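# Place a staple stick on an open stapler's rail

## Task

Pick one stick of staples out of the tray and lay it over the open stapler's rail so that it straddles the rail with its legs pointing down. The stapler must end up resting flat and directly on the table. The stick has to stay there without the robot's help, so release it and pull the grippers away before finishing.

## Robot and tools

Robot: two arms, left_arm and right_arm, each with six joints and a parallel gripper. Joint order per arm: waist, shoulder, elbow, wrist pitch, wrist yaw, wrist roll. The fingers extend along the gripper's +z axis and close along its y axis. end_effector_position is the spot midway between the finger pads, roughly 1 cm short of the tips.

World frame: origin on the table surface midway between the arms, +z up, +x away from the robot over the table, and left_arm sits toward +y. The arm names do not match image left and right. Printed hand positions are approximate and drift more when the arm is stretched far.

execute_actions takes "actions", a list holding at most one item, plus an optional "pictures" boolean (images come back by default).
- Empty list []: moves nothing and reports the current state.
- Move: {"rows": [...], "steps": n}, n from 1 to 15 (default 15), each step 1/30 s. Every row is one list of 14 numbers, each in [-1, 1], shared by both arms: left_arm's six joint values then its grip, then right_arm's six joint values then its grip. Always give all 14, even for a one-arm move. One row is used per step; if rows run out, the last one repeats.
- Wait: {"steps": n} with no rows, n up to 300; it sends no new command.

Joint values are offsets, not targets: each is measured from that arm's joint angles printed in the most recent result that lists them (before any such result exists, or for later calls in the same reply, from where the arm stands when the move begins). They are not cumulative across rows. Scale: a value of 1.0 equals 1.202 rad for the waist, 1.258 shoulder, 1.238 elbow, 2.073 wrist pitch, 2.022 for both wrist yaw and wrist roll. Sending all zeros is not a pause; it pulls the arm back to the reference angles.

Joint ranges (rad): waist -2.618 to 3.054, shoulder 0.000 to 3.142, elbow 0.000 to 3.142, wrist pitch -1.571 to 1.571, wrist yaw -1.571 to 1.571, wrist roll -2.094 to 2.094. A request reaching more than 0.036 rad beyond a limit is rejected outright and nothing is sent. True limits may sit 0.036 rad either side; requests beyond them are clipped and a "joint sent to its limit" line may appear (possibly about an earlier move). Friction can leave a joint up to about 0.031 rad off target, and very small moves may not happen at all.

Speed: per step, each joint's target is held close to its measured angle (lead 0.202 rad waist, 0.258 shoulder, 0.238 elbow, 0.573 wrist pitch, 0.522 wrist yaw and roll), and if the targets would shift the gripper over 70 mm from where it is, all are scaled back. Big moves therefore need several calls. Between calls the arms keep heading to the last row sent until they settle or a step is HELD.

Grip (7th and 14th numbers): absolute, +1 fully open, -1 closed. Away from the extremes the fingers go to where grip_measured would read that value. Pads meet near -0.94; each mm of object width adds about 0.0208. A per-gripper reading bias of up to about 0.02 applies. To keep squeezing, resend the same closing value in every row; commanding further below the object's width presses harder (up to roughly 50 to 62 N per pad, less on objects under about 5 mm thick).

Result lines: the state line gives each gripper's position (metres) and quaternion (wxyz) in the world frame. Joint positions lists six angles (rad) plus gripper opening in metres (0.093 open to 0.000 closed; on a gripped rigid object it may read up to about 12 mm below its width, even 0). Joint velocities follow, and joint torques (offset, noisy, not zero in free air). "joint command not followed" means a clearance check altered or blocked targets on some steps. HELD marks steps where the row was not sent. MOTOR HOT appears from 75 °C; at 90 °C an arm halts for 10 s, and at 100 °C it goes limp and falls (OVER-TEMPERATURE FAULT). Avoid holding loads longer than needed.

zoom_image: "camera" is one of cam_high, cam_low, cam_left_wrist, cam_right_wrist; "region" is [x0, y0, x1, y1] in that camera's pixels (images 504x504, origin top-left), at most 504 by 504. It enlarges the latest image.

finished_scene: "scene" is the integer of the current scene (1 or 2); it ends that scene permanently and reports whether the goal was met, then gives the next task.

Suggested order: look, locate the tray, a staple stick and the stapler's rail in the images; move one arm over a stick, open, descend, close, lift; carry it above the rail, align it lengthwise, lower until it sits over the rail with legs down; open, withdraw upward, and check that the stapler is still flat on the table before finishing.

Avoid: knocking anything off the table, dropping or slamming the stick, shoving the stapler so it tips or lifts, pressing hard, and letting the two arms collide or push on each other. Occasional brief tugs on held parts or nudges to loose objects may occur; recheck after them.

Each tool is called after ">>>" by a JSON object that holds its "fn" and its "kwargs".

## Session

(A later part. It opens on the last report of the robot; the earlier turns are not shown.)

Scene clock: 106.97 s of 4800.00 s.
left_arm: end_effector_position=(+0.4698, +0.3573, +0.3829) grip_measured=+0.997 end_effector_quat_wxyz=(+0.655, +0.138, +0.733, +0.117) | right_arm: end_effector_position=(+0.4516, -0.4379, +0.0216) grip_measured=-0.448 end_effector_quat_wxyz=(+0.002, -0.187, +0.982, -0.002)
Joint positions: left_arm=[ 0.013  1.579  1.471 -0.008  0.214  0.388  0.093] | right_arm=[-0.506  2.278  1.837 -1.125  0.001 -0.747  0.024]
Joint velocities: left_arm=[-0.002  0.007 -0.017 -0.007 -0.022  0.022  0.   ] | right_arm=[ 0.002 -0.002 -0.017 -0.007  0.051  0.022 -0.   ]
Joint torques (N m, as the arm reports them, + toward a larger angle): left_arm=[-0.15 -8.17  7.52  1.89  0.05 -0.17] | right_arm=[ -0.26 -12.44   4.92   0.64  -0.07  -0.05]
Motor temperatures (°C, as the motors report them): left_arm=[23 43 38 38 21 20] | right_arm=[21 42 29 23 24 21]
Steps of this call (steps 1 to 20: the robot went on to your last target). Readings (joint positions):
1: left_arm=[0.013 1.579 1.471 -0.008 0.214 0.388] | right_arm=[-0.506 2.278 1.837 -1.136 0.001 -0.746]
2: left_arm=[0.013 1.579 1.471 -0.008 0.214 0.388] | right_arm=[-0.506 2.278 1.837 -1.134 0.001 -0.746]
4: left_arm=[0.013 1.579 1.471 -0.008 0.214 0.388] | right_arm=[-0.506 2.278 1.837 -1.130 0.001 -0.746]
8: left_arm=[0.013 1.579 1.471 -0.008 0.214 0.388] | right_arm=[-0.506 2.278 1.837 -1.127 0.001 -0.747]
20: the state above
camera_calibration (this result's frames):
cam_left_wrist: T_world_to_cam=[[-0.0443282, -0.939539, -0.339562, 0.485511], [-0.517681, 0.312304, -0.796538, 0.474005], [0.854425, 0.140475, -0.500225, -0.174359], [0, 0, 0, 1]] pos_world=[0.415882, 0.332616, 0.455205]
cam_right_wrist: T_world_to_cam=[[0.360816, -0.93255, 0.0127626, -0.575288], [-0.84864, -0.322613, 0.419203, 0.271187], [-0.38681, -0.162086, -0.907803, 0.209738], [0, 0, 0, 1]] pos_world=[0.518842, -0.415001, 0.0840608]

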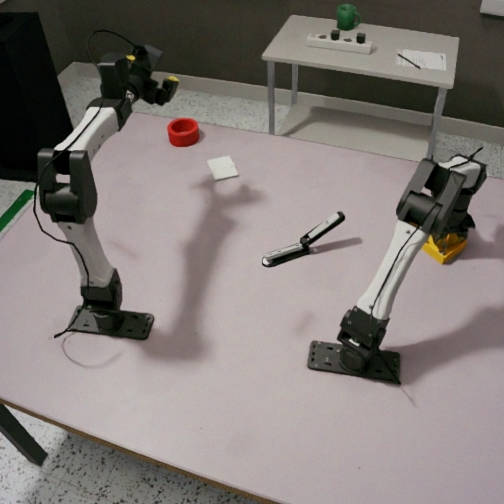

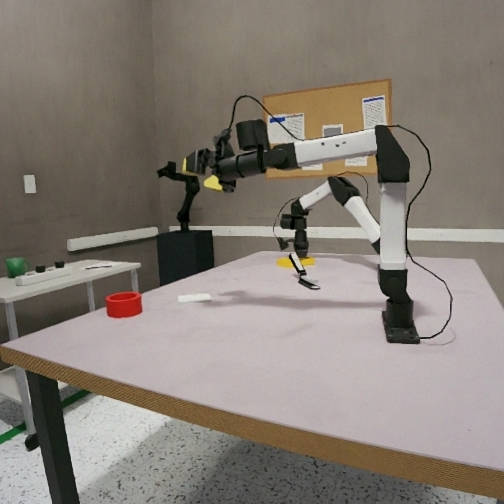

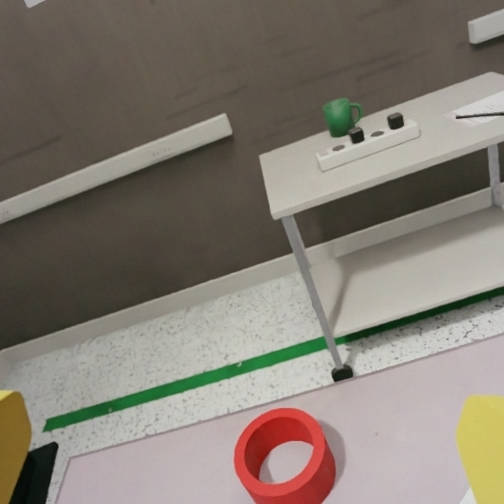

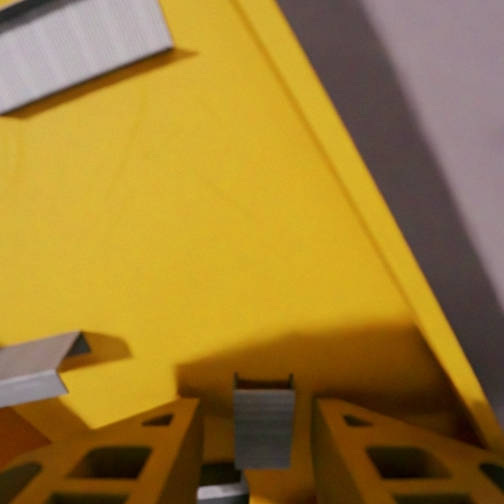

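>>> {"fn": "execute_actions", "kwargs": {"actions": [{"rows":[[0,0,0,0,0,0,1,-0.015,0,0,0,0,0,-0.45],[0,0,0,0,0,0,1,-0.015,0,0,0,0,0,-0.45],[0,0,0,0,0,0,1,-0.015,0,0,0,0,0,-0.45],[0,0,0,0,0,0,1,-0.015,0,0,0,0,0,-0.45],[0,0,0,0,0,0,1,-0.015,0.022,0,0,0,0,-0.45]],"steps":15}]}}

Scene clock: 112.83 s of 4800.00 s.
left_arm: end_effector_position=(+0.4698, +0.3573, +0.3829) grip_measured=+0.997 end_effector_quat_wxyz=(+0.655, +0.138, +0.733, +0.117) | right_arm: end_effector_position=(+0.4504, -0.4409, +0.0216) grip_measured=-0.448 end_effector_quat_wxyz=(+0.002, -0.183, +0.983, -0.002)
Joint positions: left_arm=[ 0.013  1.579  1.471 -0.008  0.214  0.388  0.093] | right_arm=[-0.513  2.278  1.837 -1.125  0.001 -0.747  0.024]
Joint velocities: left_arm=[-0.007  0.002 -0.007 -0.066 -0.007  0.022  0.001] | right_arm=[ 0.002 -0.002 -0.022 -0.007 -0.037  0.037 -0.001]
Joint torques (N m, as the arm reports them, + toward a larger angle): left_arm=[-0.21 -8.19  7.61  1.9   0.07 -0.17] | right_arm=[ -1.13 -10.51   6.41   0.47  -0.08   0.  ]
Motor temperatures (°C, as the motors report them): left_arm=[23 43 38 38 21 20] | right_arm=[21 42 29 23 24 21]
Steps of this call (steps 1 to 15: the robot went on to your last target; steps 16 to 90: nothing new was sent; then 2.37 s passed at rest; steps 91 to 105: all 15 steps of this action). Readings (joint positions):
91: left_arm=[0.013 1.579 1.471 -0.008 0.214 0.388] | right_arm=[-0.506 2.278 1.837 -1.125 0.001 -0.747]
92: left_arm=[0.013 1.579 1.471 -0.008 0.214 0.388] | right_arm=[-0.507 2.278 1.837 -1.125 0.001 -0.747]
94: left_arm=[0.013 1.579 1.471 -0.008 0.214 0.388] | right_arm=[-0.509 2.278 1.837 -1.125 0.001 -0.747]
98: left_arm=[0.013 1.579 1.471 -0.008 0.214 0.388] | right_arm=[-0.513 2.278 1.837 -1.125 0.001 -0.747]
105: the state above
camera_calibration (this result's frames):
cam_left_wrist: T_world_to_cam=[[-0.0443282, -0.939539, -0.339562, 0.485511], [-0.517681, 0.312304, -0.796538, 0.474005], [0.854425, 0.140475, -0.500225, -0.174359], [0, 0, 0, 1]] pos_world=[0.415882, 0.332616, 0.455205]
cam_right_wrist: T_world_to_cam=[[0.354048, -0.93514, 0.0127626, -0.575727], [-0.850956, -0.316454, 0.419203, 0.272997], [-0.387975, -0.159278, -0.907803, 0.210568], [0, 0, 0, 1]] pos_world=[0.517838, -0.418455, 0.0840608]

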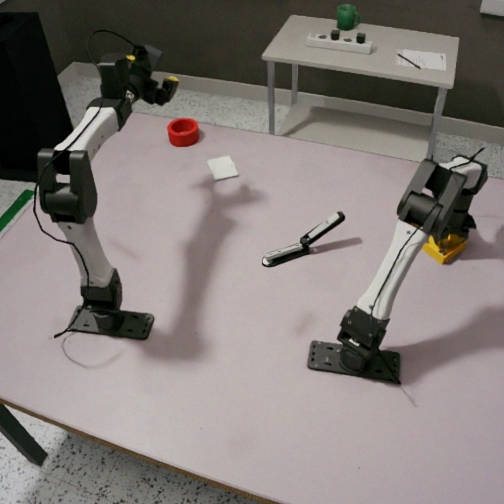

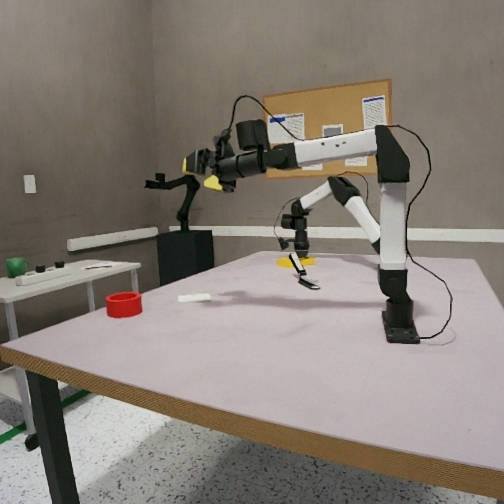

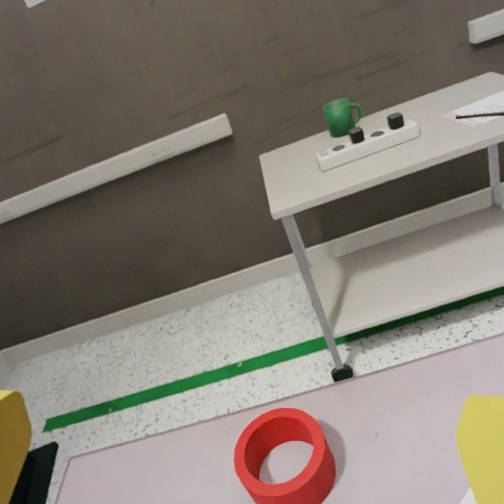

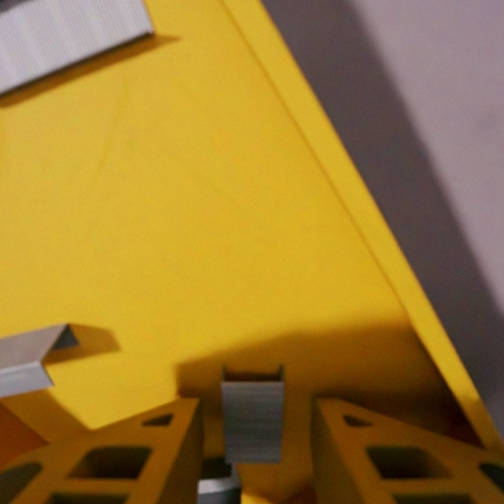

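>>> {"fn": "execute_actions", "kwargs": {"actions": [{"rows":[[0,0,0,0,0,0,1,0,0.028,0,0,0,0,-0.45]],"steps":15}]}}

Scene clock: 115.27 s of 4800.00 s.
left_arm: end_effector_position=(+0.4698, +0.3573, +0.3829) grip_measured=+0.997 end_effector_quat_wxyz=(+0.655, +0.138, +0.733, +0.117) | right_arm: end_effector_position=(+0.4498, -0.4407, +0.0185) grip_measured=-0.448 end_effector_quat_wxyz=(-0.001, -0.183, +0.983, -0.000)
Joint positions: left_arm=[ 0.013  1.579  1.471 -0.008  0.214  0.388  0.093] | right_arm=[-0.513  2.285  1.837 -1.125  0.001 -0.747  0.024]
Joint velocities: left_arm=[ 0.007  0.007 -0.002  0.007  0.037 -0.022  0.   ] | right_arm=[ 0.007 -0.007  0.002 -0.022 -0.125  0.007  0.   ]
Joint torques (N m, as the arm reports them, + toward a larger angle): left_arm=[-0.2  -8.17  7.57  1.9   0.05 -0.19] | right_arm=[ -0.21 -10.4    6.48   0.45  -0.06   0.  ]
Motor temperatures (°C, as the motors report them): left_arm=[23 43 38 38 21 20] | right_arm=[21 42 29 23 24 21]
Steps of this call (steps 1 to 15: the robot went on to your last target; steps 16 to 58: nothing new was sent; steps 59 to 73: all 15 steps of this action). Readings (joint positions):
59: left_arm=[0.013 1.579 1.471 -0.008 0.214 0.388] | right_arm=[-0.513 2.279 1.837 -1.125 0.001 -0.747]
60: left_arm=[0.013 1.579 1.471 -0.008 0.214 0.388] | right_arm=[-0.513 2.281 1.837 -1.125 0.001 -0.747]
62: left_arm=[0.013 1.579 1.471 -0.008 0.214 0.388] | right_arm=[-0.513 2.285 1.837 -1.125 0.001 -0.747]
66: left_arm=[0.013 1.579 1.471 -0.008 0.214 0.388] | right_arm=[-0.513 2.285 1.837 -1.125 0.001 -0.747]
73: the state above
camera_calibration (this result's frames):
cam_left_wrist: T_world_to_cam=[[-0.0443282, -0.939539, -0.339562, 0.485511], [-0.517681, 0.312304, -0.796538, 0.474005], [0.854425, 0.140475, -0.500225, -0.174359], [0, 0, 0, 1]] pos_world=[0.415882, 0.332616, 0.455205]
cam_right_wrist: T_world_to_cam=[[0.354117, -0.935168, 0.00787358, -0.575184], [-0.848116, -0.317583, 0.424076, 0.27195], [-0.394082, -0.15685, -0.905592, 0.211378], [0, 0, 0, 1]] pos_world=[0.517628, -0.418372, 0.080624]

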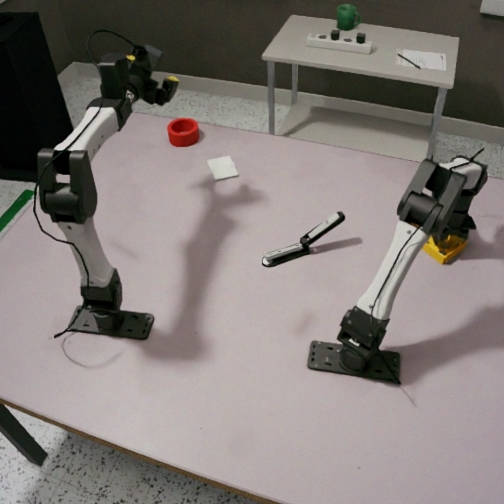

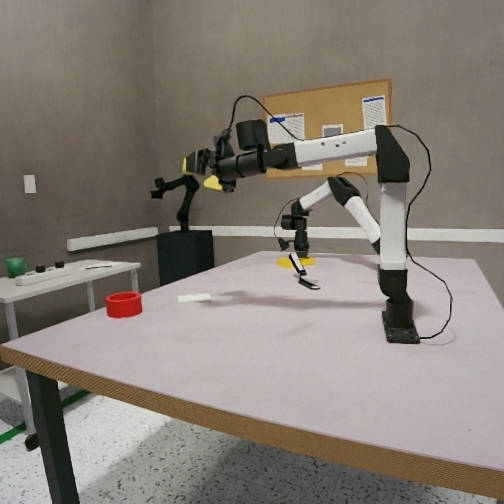

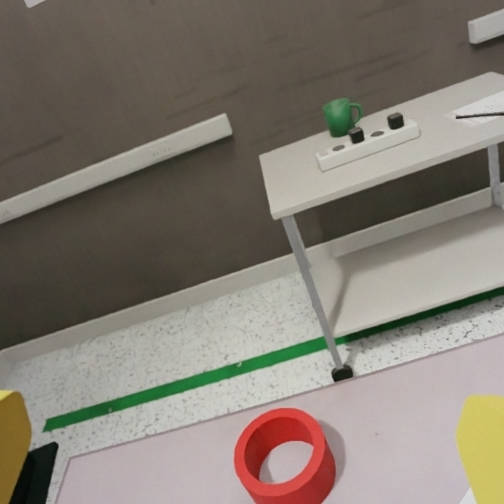

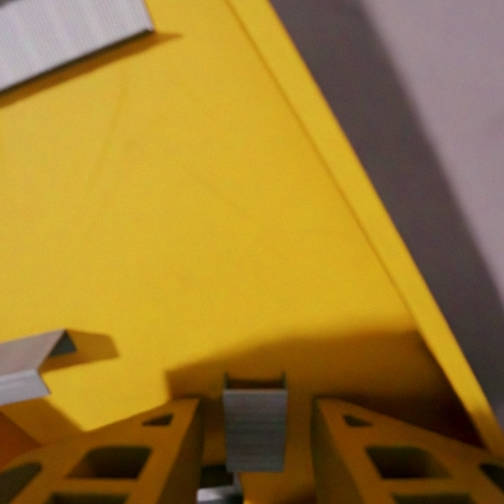

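>>> {"fn": "execute_actions", "kwargs": {"actions": [{"rows":[[0,0,0,0,0,0,1,0,0,0,0,0,0,-0.55],[0,0,0,0,0,0,1,0,0,0,0,0,0,-0.62],[0,0,0,0,0,0,1,0,0,0,0,0,0,-0.66],[0,0,0,0,0,0,1,0,0,0,0,0,0,-0.7],[0,0,0,0,0,0,1,0,0,0,0,0,0,-0.74],[0,0,0,0,0,0,1,0,0,0,0,0,0,-0.78]],"steps":12}], "pictures": false}}

>>> {"fn": "execute_actions", "kwargs": {"actions": [{"rows":[[0,0,0,0,0,0,1,0,-0.03,0,-0.01,0,0,-0.78],[0,0,0,0,0,0,1,0,-0.06,0,-0.02,0,0,-0.78],[0,0,0,0,0,0,1,0,-0.09,0,-0.03,0,0,-0.78],[0,0,0,0,0,0,1,0,-0.12,0,-0.04,0,0,-0.78],[0,0,0,0,0,0,1,0,-0.15,-0.03,-0.055,0,0,-0.78],[0,0,0,0,0,0,1,0,-0.18,-0.06,-0.055,0,0,-0.78],[0,0,0,0,0,0,1,0,-0.21,-0.1,-0.055,0,0,-0.78],[0,0,0,0,0,0,1,0,-0.24,-0.14,-0.055,0,0,-0.78],[0,0,0,0,0,0,1,0,-0.28,-0.18,-0.055,0,0,-0.78],[0,0,0,0,0,0,1,0,-0.32,-0.22,-0.055,0,0,-0.78],[0,0,0,0,0,0,1,0,-0.35,-0.26,-0.055,0,0,-0.78],[0,0,0,0,0,0,1,0,-0.378,-0.31,-0.055,0,0,-0.78]],"steps":15}], "pictures": false}}

>>> {"fn": "execute_actions", "kwargs": {"actions": [{"steps":15}], "pictures": false}}

>>> {"fn": "execute_actions", "kwargs": {"actions": [{"rows":[[0,0,0,0,0,0,1,0.92,0,0,0,0,1,-0.78]],"steps":15}], "pictures": false}}

>>> {"fn": "execute_actions", "kwargs": {"actions": [{"steps":35}], "pictures": false}}

>>> {"fn": "execute_actions", "kwargs": {"actions": [{"rows":[[0,0,0,0,0,0,1,0,0,0,0,0,0.127,-0.78]],"steps":15}], "pictures": false}}

>>> {"fn": "execute_actions", "kwargs": {"actions": [{"steps":10}]}}

Scene clock: 134.07 s of 4800.00 s.
left_arm: end_effector_position=(+0.4698, +0.3573, +0.3829) grip_measured=+0.997 end_effector_quat_wxyz=(+0.655, +0.138, +0.733, +0.117) | right_arm: end_effector_position=(+0.4498, -0.4407, +0.0185) grip_measured=-0.770 end_effector_quat_wxyz=(-0.001, -0.183, +0.983, -0.000)
Joint positions: left_arm=[ 0.013  1.579  1.471 -0.008  0.214  0.388  0.093] | right_arm=[-0.513  2.285  1.837 -1.125  0.001 -0.747  0.008]
Joint velocities: left_arm=[-0.012 -0.017 -0.007 -0.022  0.051  0.051 -0.   ] | right_arm=[-0.002  0.002 -0.002  0.037 -0.007 -0.051  0.001]
Joint torques (N m, as the arm reports them, + toward a larger angle): left_arm=[-0.19 -8.18  7.53  1.92  0.06 -0.17] | right_arm=[ -0.25 -12.47   6.4    0.47  -0.07   0.  ]
Motor temperatures (°C, as the motors report them): left_arm=[23 43 38 39 21 20] | right_arm=[21 42 29 23 24 21]
Steps of this call (steps 1 to 15: the robot went on to your last target; steps 16 to 90: nothing new was sent; then 15.40 s passed at rest; steps 91 to 102: all 12 steps of this action). Readings (joint positions):
91: left_arm=[0.013 1.579 1.471 -0.008 0.214 0.388] | right_arm=[-0.513 2.285 1.837 -1.125 0.001 -0.747]
92: left_arm=[0.013 1.579 1.471 -0.008 0.214 0.388] | right_arm=[-0.513 2.285 1.837 -1.125 0.001 -0.747]
94: left_arm=[0.013 1.579 1.471 -0.008 0.214 0.388] | right_arm=[-0.513 2.285 1.837 -1.125 0.001 -0.747]
98: left_arm=[0.013 1.579 1.471 -0.008 0.214 0.388] | right_arm=[-0.513 2.285 1.837 -1.125 0.001 -0.747]
102: the state above

Scene clock: 134.57 s of 4800.00 s.
left_arm: end_effector_position=(+0.4698, +0.3573, +0.3829) grip_measured=+0.997 end_effector_quat_wxyz=(+0.655, +0.138, +0.733, +0.117) | right_arm: end_effector_position=(+0.3591, -0.4046, +0.1142) grip_measured=-0.770 end_effector_quat_wxyz=(+0.019, -0.183, +0.983, -0.013)
Joint positions: left_arm=[ 0.013  1.579  1.471 -0.008  0.214  0.388  0.093] | right_arm=[-0.513  1.795  1.498 -1.228  0.001 -0.747  0.008]
Joint velocities: left_arm=[-0.007 -0.002  0.002  0.007  0.007 -0.007 -0.001] | right_arm=[-0.002 -0.076 -0.354 -0.271 -0.051 -0.022 -0.   ]
Joint torques (N m, as the arm reports them, + toward a larger angle): left_arm=[-0.14 -8.18  7.53  1.9   0.06 -0.17] | right_arm=[-0.3  -7.35  4.92  0.91 -0.07  0.01]
Motor temperatures (°C, as the motors report them): left_arm=[23 43 38 39 21 20] | right_arm=[21 42 29 23 24 21]
Steps of this call (steps 1 to 15: all 15 steps of this action). Readings (joint positions):
1: left_arm=[0.013 1.579 1.471 -0.008 0.214 0.388] | right_arm=[-0.513 2.283 1.837 -1.125 0.001 -0.747]
2: left_arm=[0.013 1.579 1.471 -0.008 0.214 0.388] | right_arm=[-0.513 2.277 1.837 -1.128 0.001 -0.747]
4: left_arm=[0.013 1.579 1.471 -0.008 0.214 0.388] | right_arm=[-0.513 2.246 1.837 -1.145 0.001 -0.747]
8: left_arm=[0.013 1.579 1.471 -0.008 0.214 0.388] | right_arm=[-0.513 2.075 1.761 -1.169 0.001 -0.747]
15: the state above

Scene clock: 135.07 s of 4800.00 s.
left_arm: end_effector_position=(+0.4698, +0.3573, +0.3829) grip_measured=+0.997 end_effector_quat_wxyz=(+0.655, +0.138, +0.733, +0.117) | right_arm: end_effector_position=(+0.3519, -0.4017, +0.1069) grip_measured=-0.770 end_effector_quat_wxyz=(+0.005, -0.183, +0.983, -0.004)
Joint positions: left_arm=[ 0.013  1.579  1.471 -0.008  0.214  0.388  0.093] | right_arm=[-0.513  1.798  1.473 -1.233  0.001 -0.747  0.008]
Joint velocities: left_arm=[-0.002 -0.012 -0.012 -0.037  0.007 -0.022 -0.001] | right_arm=[ 0.002 -0.012  0.007 -0.066  0.037  0.022 -0.001]
Joint torques (N m, as the arm reports them, + toward a larger angle): left_arm=[-0.23 -8.17  7.53  1.91  0.06 -0.18] | right_arm=[-0.28 -7.94  4.94  0.42 -0.07  0.01]
Motor temperatures (°C, as the motors report them): left_arm=[23 43 38 39 21 20] | right_arm=[21 42 29 23 24 21]
Steps of this call (steps 1 to 15: the robot went on to your last target). Readings (joint positions):
1: left_arm=[0.013 1.579 1.471 -0.008 0.214 0.388] | right_arm=[-0.513 1.795 1.488 -1.233 0.001 -0.747]
2: left_arm=[0.013 1.579 1.471 -0.008 0.214 0.388] | right_arm=[-0.513 1.797 1.480 -1.233 0.001 -0.747]
4: left_arm=[0.013 1.579 1.471 -0.008 0.214 0.388] | right_arm=[-0.513 1.798 1.474 -1.233 0.001 -0.747]
8: left_arm=[0.013 1.579 1.471 -0.008 0.214 0.388] | right_arm=[-0.513 1.798 1.473 -1.233 0.001 -0.747]
15: the state above

Scene clock: 135.57 s of 4800.00 s.
left_arm: end_effector_position=(+0.4698, +0.3573, +0.3829) grip_measured=+0.997 end_effector_quat_wxyz=(+0.655, +0.138, +0.733, +0.117) | right_arm: end_effector_position=(+0.3225, -0.0913, +0.1069) grip_measured=-0.770 end_effector_quat_wxyz=(+0.012, +0.058, +0.998, +0.006)
Joint positions: left_arm=[ 0.013  1.579  1.471 -0.008  0.214  0.388  0.093] | right_arm=[ 0.455  1.798  1.473 -1.219  0.005  0.705  0.008]
Joint velocities: left_arm=[-0.002  0.012  0.002 -0.007 -0.022 -0.007  0.   ] | right_arm=[ 1.99  -0.007 -0.007 -0.066  0.007  2.791  0.   ]
Joint torques (N m, as the arm reports them, + toward a larger angle): left_arm=[-0.19 -8.18  7.57  1.92  0.06 -0.19] | right_arm=[ 0.26 -8.65  6.56  0.39 -0.05  0.  ]
Motor temperatures (°C, as the motors report them): left_arm=[23 43 39 39 21 20] | right_arm=[21 42 29 23 24 21]
Steps of this call (steps 1 to 15: all 15 steps of this action). Readings (joint positions):
1: left_arm=[0.013 1.579 1.471 -0.008 0.214 0.388] | right_arm=[-0.495 1.798 1.473 -1.233 0.009 -0.673]
2: left_arm=[0.013 1.579 1.471 -0.008 0.214 0.388] | right_arm=[-0.456 1.798 1.473 -1.233 0.016 -0.572]
4: left_arm=[0.013 1.579 1.471 -0.008 0.214 0.388] | right_arm=[-0.332 1.798 1.473 -1.231 0.016 -0.375]
8: left_arm=[0.013 1.579 1.471 -0.008 0.214 0.388] | right_arm=[-0.048 1.798 1.473 -1.223 0.010 0.018]
15: the state above

Scene clock: 136.73 s of 4800.00 s.
left_arm: end_effector_position=(+0.4698, +0.3573, +0.3829) grip_measured=+0.997 end_effector_quat_wxyz=(+0.655, +0.138, +0.733, +0.117) | right_arm: end_effector_position=(+0.2911, -0.0510, +0.1069) grip_measured=-0.770 end_effector_quat_wxyz=(+0.005, +0.263, +0.965, +0.013)
Joint positions: left_arm=[ 0.013  1.579  1.471 -0.008  0.214  0.388  0.093] | right_arm=[ 0.601  1.798  1.473 -1.219 -0.006  1.269  0.008]
Joint velocities: left_arm=[-0.012 -0.007  0.012 -0.007 -0.022 -0.007 -0.001] | right_arm=[ 0.007  0.002 -0.002  0.007  0.037 -0.022  0.001]
Joint torques (N m, as the arm reports them, + toward a larger angle): left_arm=[-0.16 -8.15  7.52  1.91  0.07 -0.19] | right_arm=[-0.92 -8.59  6.5   0.35  0.11  0.04]
Motor temperatures (°C, as the motors report them): left_arm=[23 43 39 39 21 20] | right_arm=[21 42 29 23 24 21]
Steps of this call (steps 1 to 35: the robot went on to your last target). Readings (joint positions):
1: left_arm=[0.013 1.579 1.471 -0.008 0.214 0.388] | right_arm=[0.521 1.798 1.473 -1.219 0.003 0.803]
2: left_arm=[0.013 1.579 1.471 -0.008 0.214 0.388] | right_arm=[0.574 1.798 1.473 -1.219 -0.003 0.893]
4: left_arm=[0.013 1.579 1.471 -0.008 0.214 0.388] | right_arm=[0.623 1.798 1.473 -1.219 -0.011 1.028]
8: left_arm=[0.013 1.579 1.471 -0.008 0.214 0.388] | right_arm=[0.608 1.798 1.473 -1.219 -0.009 1.171]
35: the state above

Scene clock: 137.23 s of 4800.00 s.
left_arm: end_effector_position=(+0.4698, +0.3573, +0.3829) grip_measured=+0.997 end_effector_quat_wxyz=(+0.655, +0.138, +0.733, +0.117) | right_arm: end_effector_position=(+0.2911, -0.0510, +0.1069) grip_measured=-0.770 end_effector_quat_wxyz=(+0.003, +0.378, +0.926, +0.013)
Joint positions: left_arm=[ 0.013  1.579  1.471 -0.008  0.214  0.388  0.093] | right_arm=[ 0.601  1.798  1.473 -1.219 -0.006  1.511  0.008]
Joint velocities: left_arm=[-0.012 -0.007  0.002  0.051 -0.007  0.007  0.   ] | right_arm=[ 0.002 -0.017 -0.002  0.066  0.066  0.007  0.001]
Joint torques (N m, as the arm reports them, + toward a larger angle): left_arm=[-0.19 -8.15  7.57  1.9   0.08 -0.17] | right_arm=[-0.26 -8.57  6.48  0.48  0.03  0.04]
Motor temperatures (°C, as the motors report them): left_arm=[23 43 39 39 21 20] | right_arm=[21 42 29 23 24 21]
Steps of this call (steps 1 to 15: all 15 steps of this action). Readings (joint positions):
1: left_arm=[0.013 1.579 1.471 -0.008 0.214 0.388] | right_arm=[0.601 1.798 1.473 -1.219 -0.006 1.304]
2: left_arm=[0.013 1.579 1.471 -0.008 0.214 0.388] | right_arm=[0.601 1.798 1.473 -1.219 -0.006 1.348]
4: left_arm=[0.013 1.579 1.471 -0.008 0.214 0.388] | right_arm=[0.601 1.798 1.473 -1.219 -0.006 1.410]
8: left_arm=[0.013 1.579 1.471 -0.008 0.214 0.388] | right_arm=[0.601 1.798 1.473 -1.219 -0.006 1.475]
15: the state above

Scene clock: 137.57 s of 4800.00 s.
left_arm: end_effector_position=(+0.4698, +0.3573, +0.3829) grip_measured=+0.997 end_effector_quat_wxyz=(+0.655, +0.138, +0.733, +0.117) | right_arm: end_effector_position=(+0.2911, -0.0510, +0.1069) grip_measured=-0.770 end_effector_quat_wxyz=(+0.003, +0.381, +0.924, +0.013)
Joint positions: left_arm=[ 0.013  1.579  1.471 -0.008  0.214  0.388  0.093] | right_arm=[ 0.601  1.798  1.473 -1.219 -0.006  1.519  0.008]
Joint velocities: left_arm=[-0.007 -0.002  0.017 -0.007 -0.051  0.007  0.   ] | right_arm=[-0.002  0.007 -0.002  0.051 -0.007 -0.007 -0.001]
Joint torques (N m, as the arm reports them, + toward a larger angle): left_arm=[-0.24 -8.19  7.51  1.91  0.07 -0.17] | right_arm=[-0.3  -8.56  6.5   0.47  0.04  0.08]
Motor temperatures (°C, as the motors report them): left_arm=[23 43 39 39 21 20] | right_arm=[21 42 29 23 24 21]
Steps of this call (steps 1 to 10: the robot went on to your last target). Readings (joint positions):
1: left_arm=[0.013 1.579 1.471 -0.008 0.214 0.388] | right_arm=[0.601 1.798 1.473 -1.219 -0.006 1.513]
2: left_arm=[0.013 1.579 1.471 -0.008 0.214 0.388] | right_arm=[0.601 1.798 1.473 -1.219 -0.006 1.514]
4: left_arm=[0.013 1.579 1.471 -0.008 0.214 0.388] | right_arm=[0.601 1.798 1.473 -1.219 -0.006 1.516]
8: left_arm=[0.013 1.579 1.471 -0.008 0.214 0.388] | right_arm=[0.601 1.798 1.473 -1.219 -0.006 1.518]
10: the state above
camera_calibration (this result's frames):
cam_left_wrist: T_world_to_cam=[[-0.0443282, -0.939539, -0.339562, 0.485511], [-0.517681, 0.312304, -0.796538, 0.474005], [0.854425, 0.140475, -0.500225, -0.174359], [0, 0, 0, 1]] pos_world=[0.415882, 0.332616, 0.455205]
cam_right_wrist: T_world_to_cam=[[-0.709989, -0.703967, -0.018628, 0.169095], [-0.642524, 0.63674, 0.426292, 0.21221], [-0.288234, 0.314632, -0.904394, 0.28312], [0, 0, 0, 1]] pos_world=[0.33801, -0.105164, 0.168739]

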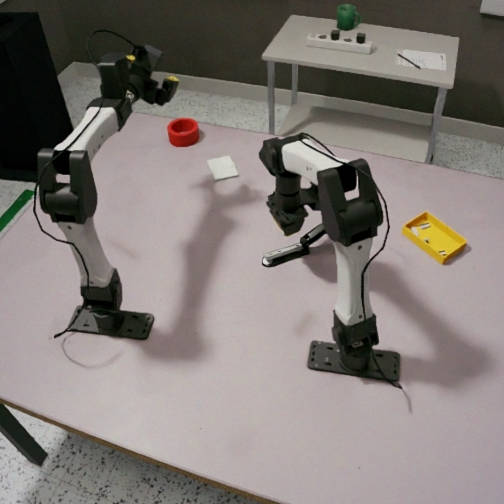

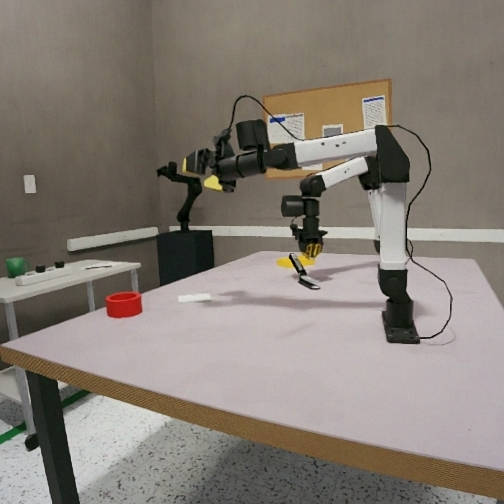

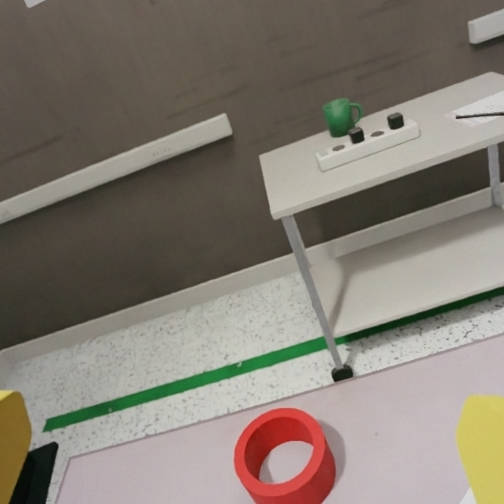

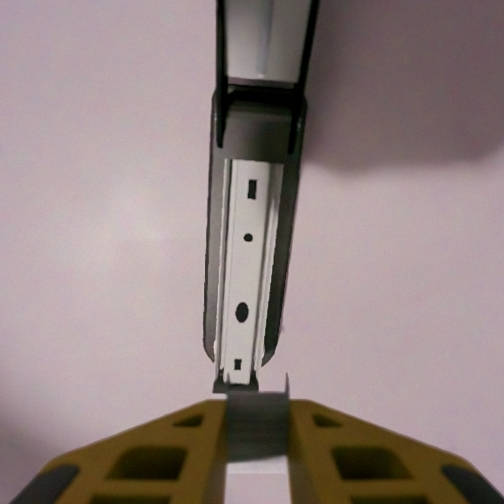

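>>> {"fn": "execute_actions", "kwargs": {"actions": [{"rows":[[0,0,0,0,0,0,1,0,0.03,-0.03,0.04,0,0.04,-0.78],[0,0,0,0,0,0,1,0,0.05,-0.06,0.076,0,0.04,-0.78],[0,0,0,0,0,0,1,0,0.068,-0.085,0.076,0,0.04,-0.78]],"steps":15}], "pictures": false}}

>>> {"fn": "execute_actions", "kwargs": {"actions": [{"steps":20}]}}

Scene clock: 144.87 s of 4800.00 s.
left_arm: end_effector_position=(+0.4698, +0.3573, +0.3829) grip_measured=+0.997 end_effector_quat_wxyz=(+0.655, +0.138, +0.733, +0.117) | right_arm: end_effector_position=(+0.2936, -0.0487, +0.0557) grip_measured=-0.770 end_effector_quat_wxyz=(-0.007, +0.415, +0.910, -0.008)
Joint positions: left_arm=[ 0.013  1.579  1.471 -0.008  0.214  0.388  0.093] | right_arm=[ 0.601  1.887  1.381 -1.085 -0.006  1.591  0.008]
Joint velocities: left_arm=[-0.002  0.002 -0.017 -0.037  0.022 -0.007  0.001] | right_arm=[-0.017 -0.012  0.002  0.081  0.007 -0.007 -0.001]
Joint torques (N m, as the arm reports them, + toward a larger angle): left_arm=[-0.12 -8.08  7.56  1.92  0.07 -0.19] | right_arm=[-0.28 -9.35  5.3   0.51  0.03  0.04]
Motor temperatures (°C, as the motors report them): left_arm=[23 43 39 40 21 20] | right_arm=[21 41 29 23 24 21]
Steps of this call (steps 1 to 15: the robot went on to your last target; steps 16 to 90: nothing new was sent; then 3.80 s passed at rest; steps 91 to 105: all 15 steps of this action). Readings (joint positions):
91: left_arm=[0.013 1.579 1.471 -0.008 0.214 0.388] | right_arm=[0.601 1.800 1.472 -1.213 -0.006 1.531]
92: left_arm=[0.013 1.579 1.471 -0.008 0.214 0.388] | right_arm=[0.601 1.802 1.463 -1.192 -0.006 1.544]
94: left_arm=[0.013 1.579 1.471 -0.008 0.214 0.388] | right_arm=[0.601 1.820 1.431 -1.142 -0.006 1.561]
98: left_arm=[0.013 1.579 1.471 -0.008 0.214 0.388] | right_arm=[0.601 1.880 1.387 -1.105 -0.006 1.581]
105: the state above

Scene clock: 145.53 s of 4800.00 s.
left_arm: end_effector_position=(+0.4698, +0.3573, +0.3829) grip_measured=+0.997 end_effector_quat_wxyz=(+0.655, +0.138, +0.733, +0.117) | right_arm: end_effector_position=(+0.2947, -0.0477, +0.0557) grip_measured=-0.770 end_effector_quat_wxyz=(-0.005, +0.416, +0.909, -0.005)
Joint positions: left_arm=[ 0.013  1.579  1.471 -0.008  0.214  0.388  0.093] | right_arm=[ 0.601  1.887  1.381 -1.078 -0.006  1.594  0.008]
Joint velocities: left_arm=[ 0.002 -0.012  0.002 -0.007  0.022  0.007  0.001] | right_arm=[-0.007  0.002 -0.007  0.007 -0.051 -0.007 -0.   ]
Joint torques (N m, as the arm reports them, + toward a larger angle): left_arm=[-0.14 -8.25  7.5   1.92  0.07 -0.19] | right_arm=[-0.27 -9.36  5.32  0.54  0.03  0.06]
Motor temperatures (°C, as the motors report them): left_arm=[23 43 39 40 21 20] | right_arm=[21 41 29 23 24 21]
Steps of this call (steps 1 to 15: the robot went on to your last target; steps 16 to 20: nothing new was sent). Readings (joint positions):
1: left_arm=[0.013 1.579 1.471 -0.008 0.214 0.388] | right_arm=[0.601 1.887 1.381 -1.083 -0.006 1.592]
2: left_arm=[0.013 1.579 1.471 -0.008 0.214 0.388] | right_arm=[0.601 1.887 1.381 -1.082 -0.006 1.592]
4: left_arm=[0.013 1.579 1.471 -0.008 0.214 0.388] | right_arm=[0.601 1.887 1.381 -1.080 -0.006 1.593]
8: left_arm=[0.013 1.579 1.471 -0.008 0.214 0.388] | right_arm=[0.601 1.887 1.381 -1.079 -0.006 1.594]
20: the state above
All arms were judged still, so your last target was given up. Only a new action makes them travel on or press farther. Fingers that are still opening or closing keep moving.
camera_calibration (this result's frames):
cam_left_wrist: T_world_to_cam=[[-0.0443282, -0.939539, -0.339562, 0.485511], [-0.517681, 0.312304, -0.796538, 0.474005], [0.854425, 0.140475, -0.500225, -0.174359], [0, 0, 0, 1]] pos_world=[0.415882, 0.332616, 0.455205]
cam_right_wrist: T_world_to_cam=[[-0.76079, -0.648617, 0.0222233, 0.188311], [-0.579409, 0.694242, 0.426982, 0.218386], [-0.292377, 0.311968, -0.903987, 0.237884], [0, 0, 0, 1]] pos_world=[0.339352, -0.103683, 0.117612]

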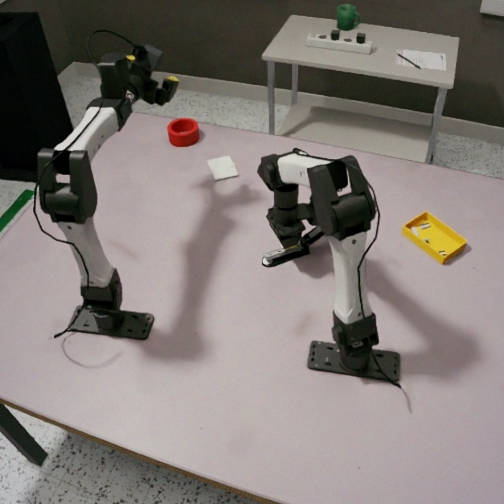

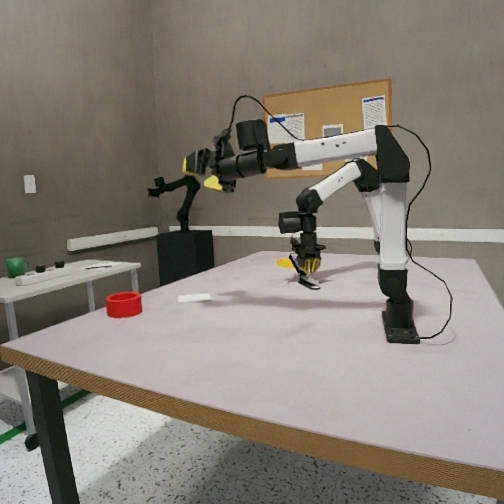

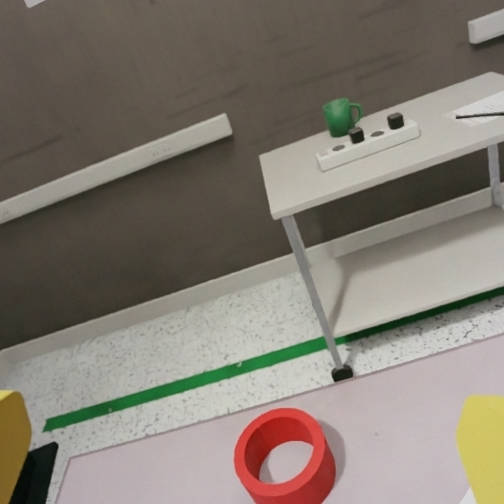

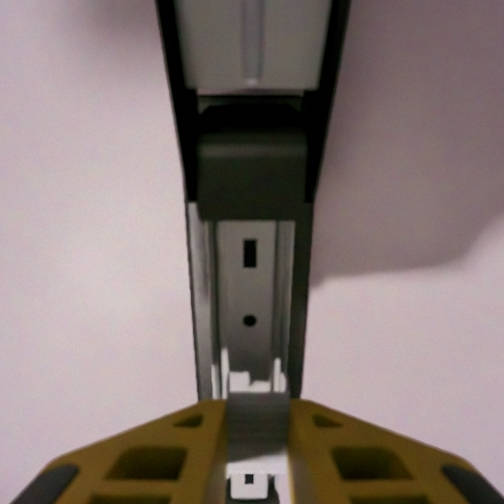

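>>> {"fn": "execute_actions", "kwargs": {"actions": [{"rows":[[0,0,0,0,0,0,1,0,0.023,-0.032,0.0265,0,0,-0.78]],"steps":15}], "pictures": false}}

>>> {"fn": "execute_actions", "kwargs": {"actions": [{"steps":15}]}}

>>> {"fn": "zoom_image", "kwargs": {"camera": "cam_right_wrist", "region": [160, 300, 360, 500]}}

Scene clock: 150.33 s of 4800.00 s.
left_arm: end_effector_position=(+0.4698, +0.3573, +0.3829) grip_measured=+0.997 end_effector_quat_wxyz=(+0.655, +0.138, +0.733, +0.117) | right_arm: end_effector_position=(+0.2968, -0.0458, +0.0473) grip_measured=-0.770 end_effector_quat_wxyz=(-0.004, +0.416, +0.909, -0.002)
Joint positions: left_arm=[ 0.013  1.579  1.471 -0.008  0.214  0.388  0.093] | right_arm=[ 0.601  1.901  1.364 -1.042 -0.006  1.594  0.008]
Joint velocities: left_arm=[-0.007 -0.012  0.002 -0.022 -0.037 -0.051  0.   ] | right_arm=[ 0.002  0.002 -0.017 -0.037 -0.007 -0.007 -0.001]
Joint torques (N m, as the arm reports them, + toward a larger angle): left_arm=[-0.13 -8.22  7.56  1.91  0.05 -0.16] | right_arm=[-0.27 -8.16  4.57  0.55  0.04  0.01]
Motor temperatures (°C, as the motors report them): left_arm=[23 43 39 40 21 20] | right_arm=[21 41 29 23 24 21]
Steps of this call (steps 1 to 90: nothing new was sent; then 1.30 s passed at rest; steps 91 to 105: all 15 steps of this action). Readings (joint positions):
91: left_arm=[0.013 1.579 1.471 -0.008 0.214 0.388] | right_arm=[0.601 1.887 1.379 -1.074 -0.006 1.594]
92: left_arm=[0.013 1.579 1.471 -0.008 0.214 0.388] | right_arm=[0.601 1.887 1.375 -1.066 -0.006 1.594]
94: left_arm=[0.013 1.579 1.471 -0.008 0.214 0.388] | right_arm=[0.601 1.892 1.369 -1.057 -0.006 1.594]
98: left_arm=[0.013 1.579 1.471 -0.008 0.214 0.388] | right_arm=[0.601 1.900 1.364 -1.048 -0.006 1.594]
105: the state above

Scene clock: 150.83 s of 4800.00 s.
left_arm: end_effector_position=(+0.4698, +0.3573, +0.3829) grip_measured=+0.997 end_effector_quat_wxyz=(+0.655, +0.138, +0.733, +0.117) | right_arm: end_effector_position=(+0.2970, -0.0457, +0.0473) grip_measured=-0.770 end_effector_quat_wxyz=(-0.004, +0.416, +0.909, -0.002)
Joint positions: left_arm=[ 0.013  1.579  1.471 -0.008  0.214  0.388  0.093] | right_arm=[ 0.601  1.901  1.364 -1.041 -0.006  1.594  0.008]
Joint velocities: left_arm=[ 0.012  0.002  0.007  0.037 -0.095 -0.051  0.001] | right_arm=[-0.002 -0.017 -0.007 -0.022 -0.037 -0.037 -0.   ]
Joint torques (N m, as the arm reports them, + toward a larger angle): left_arm=[-0.16 -8.14  7.56  1.91  0.07 -0.19] | right_arm=[-0.29 -8.14  4.6   0.56  0.04  0.01]
Motor temperatures (°C, as the motors report them): left_arm=[23 43 39 40 21 20] | right_arm=[21 40 29 23 24 21]
Steps of this call (steps 1 to 15: the robot went on to your last target). Readings (joint positions):
1: left_arm=[0.013 1.579 1.471 -0.008 0.214 0.388] | right_arm=[0.601 1.901 1.364 -1.041 -0.006 1.594]
2: left_arm=[0.013 1.579 1.471 -0.008 0.214 0.388] | right_arm=[0.601 1.901 1.364 -1.041 -0.006 1.594]
4: left_arm=[0.013 1.579 1.471 -0.008 0.214 0.388] | right_arm=[0.601 1.901 1.364 -1.041 -0.006 1.594]
8: left_arm=[0.013 1.579 1.471 -0.008 0.214 0.388] | right_arm=[0.601 1.901 1.364 -1.041 -0.006 1.594]
15: the state above
All arms were judged still, so your last target was given up. Only a new action makes them travel on or press farther. Fingers that are still opening or closing keep moving.
camera_calibration (this result's frames):
cam_left_wrist: T_world_to_cam=[[-0.0443282, -0.939539, -0.339562, 0.485511], [-0.517681, 0.312304, -0.796538, 0.474005], [0.854425, 0.140475, -0.500225, -0.174359], [0, 0, 0, 1]] pos_world=[0.415882, 0.332616, 0.455205]
cam_right_wrist: T_world_to_cam=[[-0.760894, -0.648712, 0.0145985, 0.191968], [-0.581824, 0.692054, 0.427248, 0.222483], [-0.287264, 0.316597, -0.904016, 0.22897], [0, 0, 0, 1]] pos_world=[0.341288, -0.10193, 0.109135]

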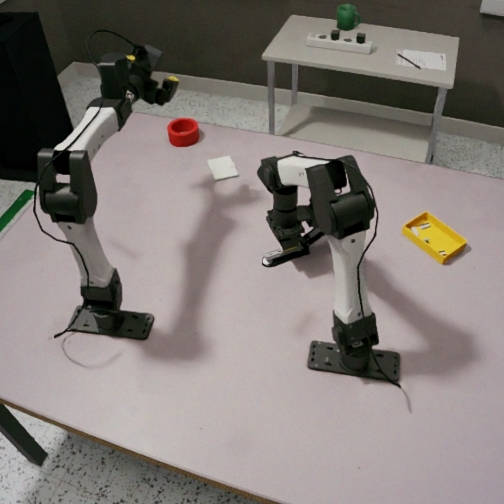

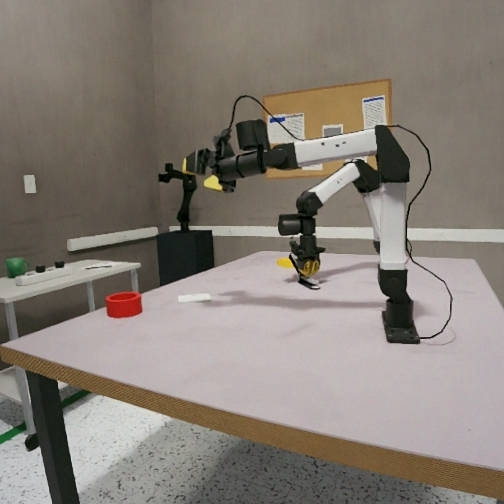

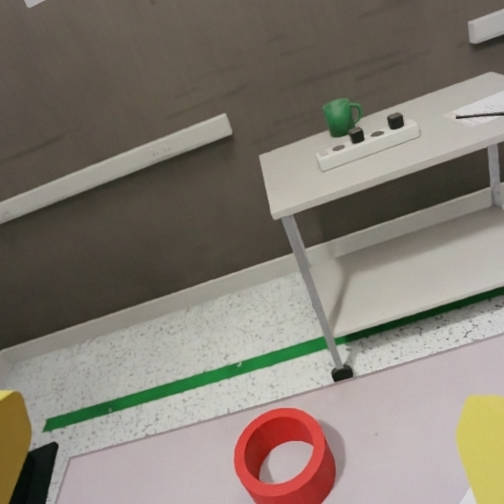

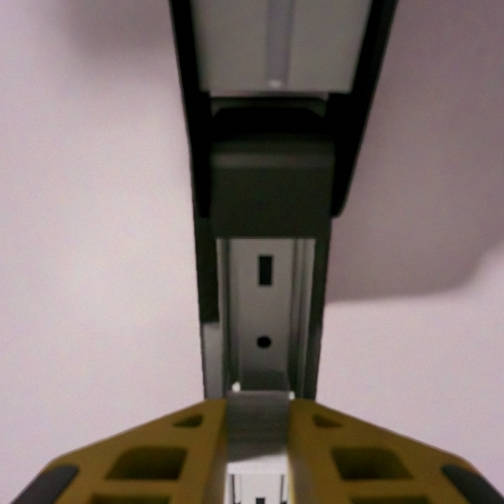

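Region (160, 300, 360, 500) of cam_right_wrist's 504x504 image, scaled by 2.520, with more detail than that image has.

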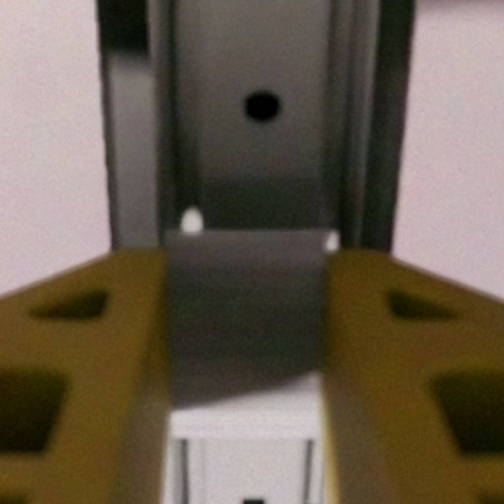

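>>> {"fn": "execute_actions", "kwargs": {"actions": []}}

Scene clock: 162.37 s of 4800.00 s.
left_arm: end_effector_position=(+0.4698, +0.3573, +0.3829) grip_measured=+0.997 end_effector_quat_wxyz=(+0.655, +0.138, +0.733, +0.117) | right_arm: end_effector_position=(+0.2970, -0.0457, +0.0473) grip_measured=-0.770 end_effector_quat_wxyz=(-0.004, +0.416, +0.909, -0.002)
Joint positions: left_arm=[ 0.013  1.579  1.471 -0.008  0.214  0.388  0.093] | right_arm=[ 0.601  1.901  1.364 -1.041 -0.006  1.594  0.008]
Joint velocities: left_arm=[ 0.002 -0.002  0.002 -0.037  0.037 -0.081 -0.001] | right_arm=[ 0.002 -0.002 -0.012 -0.007 -0.081 -0.007 -0.001]
Joint torques (N m, as the arm reports them, + toward a larger angle): left_arm=[-0.15 -8.16  7.53  1.9   0.06 -0.18] | right_arm=[-0.28 -8.15  4.59  0.56  0.03  0.  ]
Motor temperatures (°C, as the motors report them): left_arm=[23 43 39 40 21 20] | right_arm=[21 40 28 23 24 21]
Steps of this call (steps 1 to 90: nothing new was sent; then 8.53 s passed at rest). Readings (joint positions):
1: left_arm=[0.013 1.579 1.471 -0.008 0.214 0.388] | right_arm=[0.601 1.901 1.364 -1.041 -0.006 1.594]
2: left_arm=[0.013 1.579 1.471 -0.008 0.214 0.388] | right_arm=[0.601 1.901 1.364 -1.041 -0.006 1.594]
4: left_arm=[0.013 1.579 1.471 -0.008 0.214 0.388] | right_arm=[0.601 1.901 1.364 -1.041 -0.006 1.594]
8: left_arm=[0.013 1.579 1.471 -0.008 0.214 0.388] | right_arm=[0.601 1.901 1.364 -1.041 -0.006 1.594]
90: the state above
camera_calibration (this result's frames):
cam_left_wrist: T_world_to_cam=[[-0.0443282, -0.939539, -0.339562, 0.485511], [-0.517681, 0.312304, -0.796538, 0.474005], [0.854425, 0.140475, -0.500225, -0.174359], [0, 0, 0, 1]] pos_world=[0.415882, 0.332616, 0.455205]
cam_right_wrist: T_world_to_cam=[[-0.760894, -0.648712, 0.0145985, 0.191968], [-0.581824, 0.692054, 0.427248, 0.222483], [-0.287264, 0.316597, -0.904016, 0.22897], [0, 0, 0, 1]] pos_world=[0.341288, -0.10193, 0.109135]

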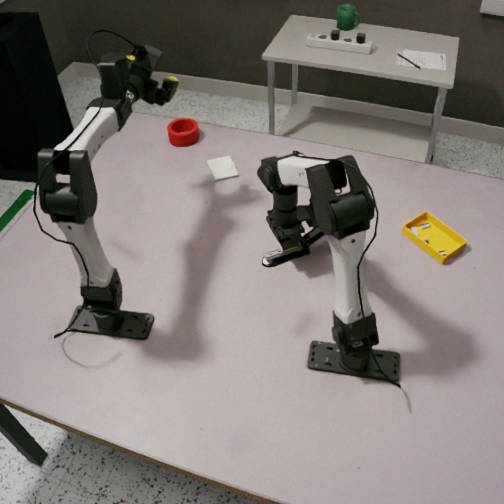

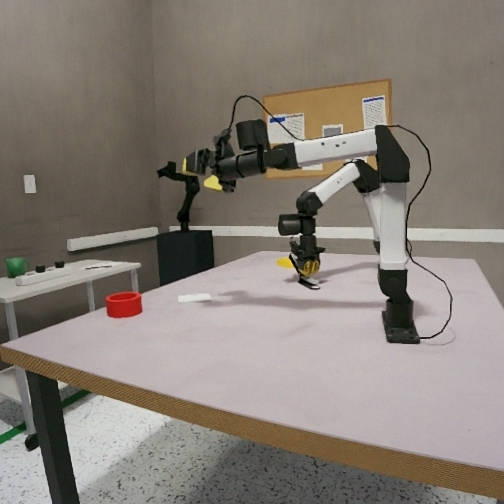

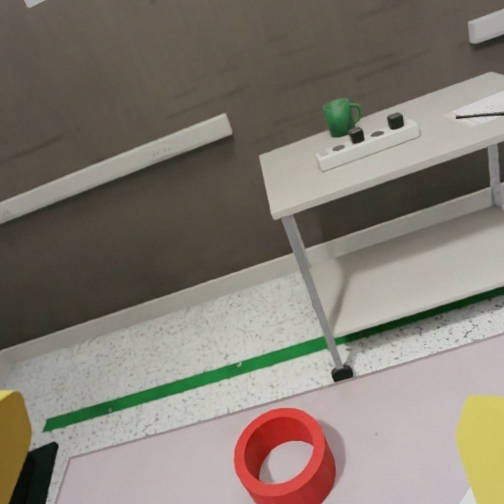

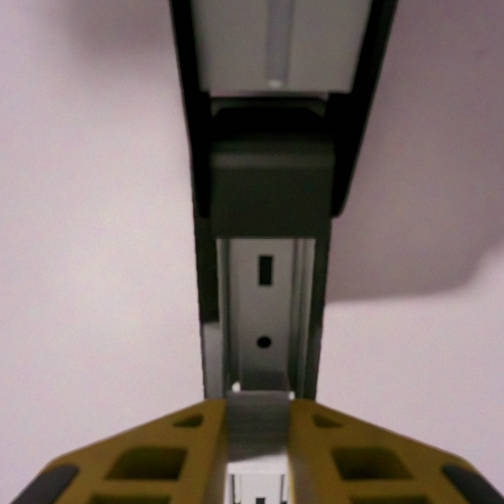

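>>> {"fn": "execute_actions", "kwargs": {"actions": [{"rows":[[0,0,0,0,0,0,1,0,0.023,0,0,0,0,-0.78]],"steps":15}]}}

>>> {"fn": "zoom_image", "kwargs": {"camera": "cam_right_wrist", "region": [160, 300, 360, 500]}}

Scene clock: 166.07 s of 4800.00 s.
left_arm: end_effector_position=(+0.4698, +0.3573, +0.3829) grip_measured=+0.997 end_effector_quat_wxyz=(+0.655, +0.138, +0.733, +0.117) | right_arm: end_effector_position=(+0.2964, -0.0462, +0.0434) grip_measured=-0.770 end_effector_quat_wxyz=(-0.006, +0.416, +0.909, -0.007)
Joint positions: left_arm=[ 0.013  1.579  1.471 -0.008  0.214  0.388  0.093] | right_arm=[ 0.601  1.913  1.364 -1.041 -0.006  1.594  0.008]
Joint velocities: left_arm=[ 0.027  0.007  0.002  0.022 -0.007 -0.051 -0.001] | right_arm=[-0.007 -0.012 -0.012 -0.037  0.007  0.007  0.   ]
Joint torques (N m, as the arm reports them, + toward a larger angle): left_arm=[-0.16 -8.13  7.54  1.91  0.06 -0.17] | right_arm=[-0.27 -8.08  6.21  0.36  0.04  0.01]
Motor temperatures (°C, as the motors report them): left_arm=[23 43 39 41 21 20] | right_arm=[21 39 28 23 24 21]
Steps of this call (steps 1 to 90: nothing new was sent; then 0.20 s passed at rest; steps 91 to 105: all 15 steps of this action). Readings (joint positions):
91: left_arm=[0.013 1.579 1.471 -0.008 0.214 0.388] | right_arm=[0.601 1.901 1.364 -1.041 -0.006 1.594]
92: left_arm=[0.013 1.579 1.471 -0.008 0.214 0.388] | right_arm=[0.601 1.903 1.364 -1.041 -0.006 1.594]
94: left_arm=[0.013 1.579 1.471 -0.008 0.214 0.388] | right_arm=[0.601 1.908 1.364 -1.041 -0.006 1.594]
98: left_arm=[0.013 1.579 1.471 -0.008 0.214 0.388] | right_arm=[0.601 1.913 1.364 -1.041 -0.006 1.594]
105: the state above
camera_calibration (this result's frames):
cam_left_wrist: T_world_to_cam=[[-0.0443282, -0.939539, -0.339562, 0.485511], [-0.517681, 0.312304, -0.796538, 0.474005], [0.854425, 0.140475, -0.500225, -0.174359], [0, 0, 0, 1]] pos_world=[0.415882, 0.332616, 0.455205]
cam_right_wrist: T_world_to_cam=[[-0.760714, -0.648549, 0.0264164, 0.190659], [-0.578081, 0.695444, 0.426825, 0.223217], [-0.295188, 0.309421, -0.903948, 0.22751], [0, 0, 0, 1]] pos_world=[0.341233, -0.101979, 0.105346]

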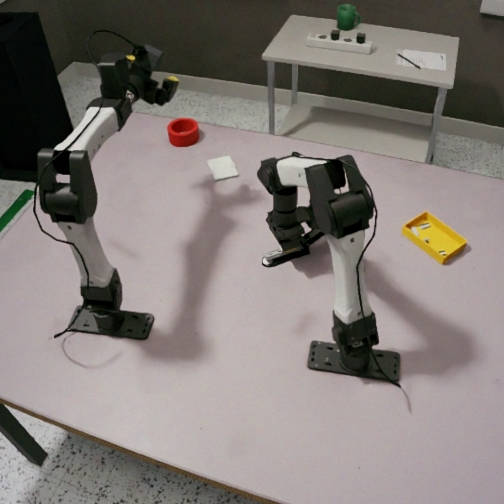

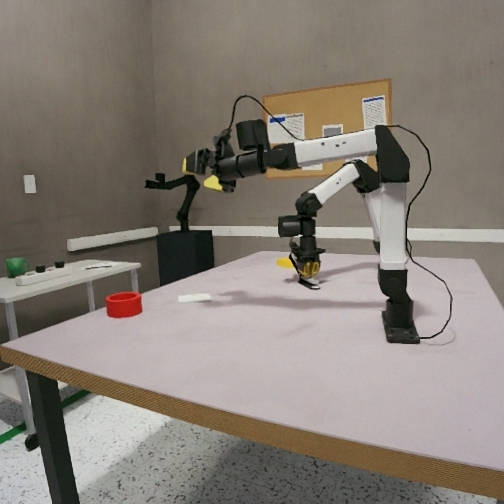

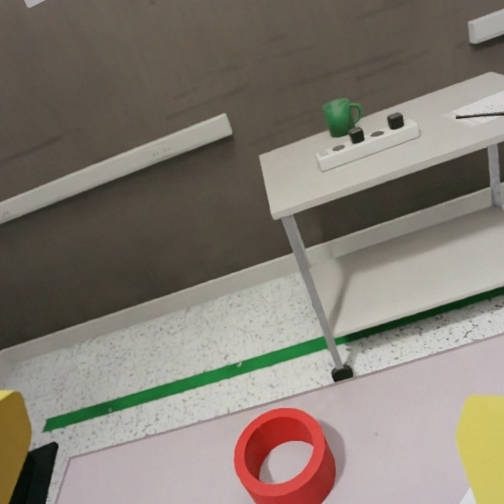

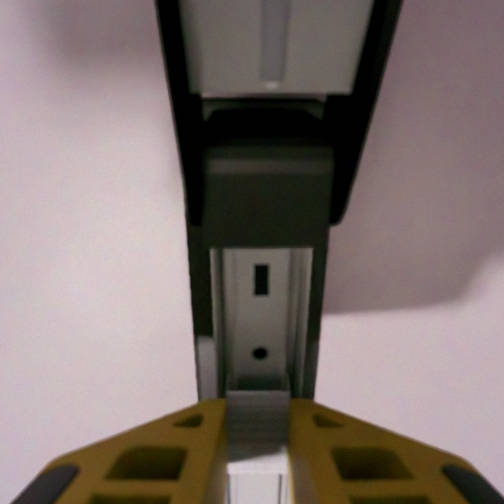

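Region (160, 300, 360, 500) of cam_right_wrist's 504x504 image, scaled by 2.520, with more detail than that image has.

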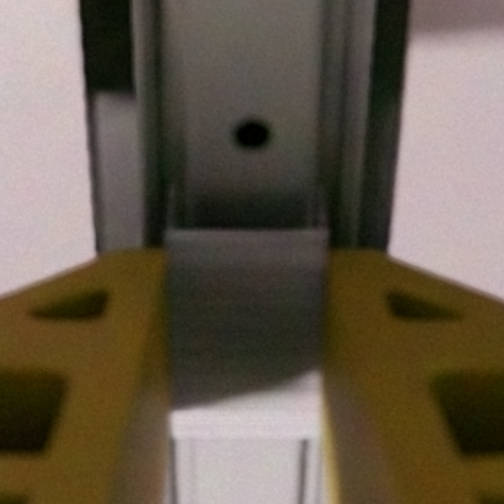

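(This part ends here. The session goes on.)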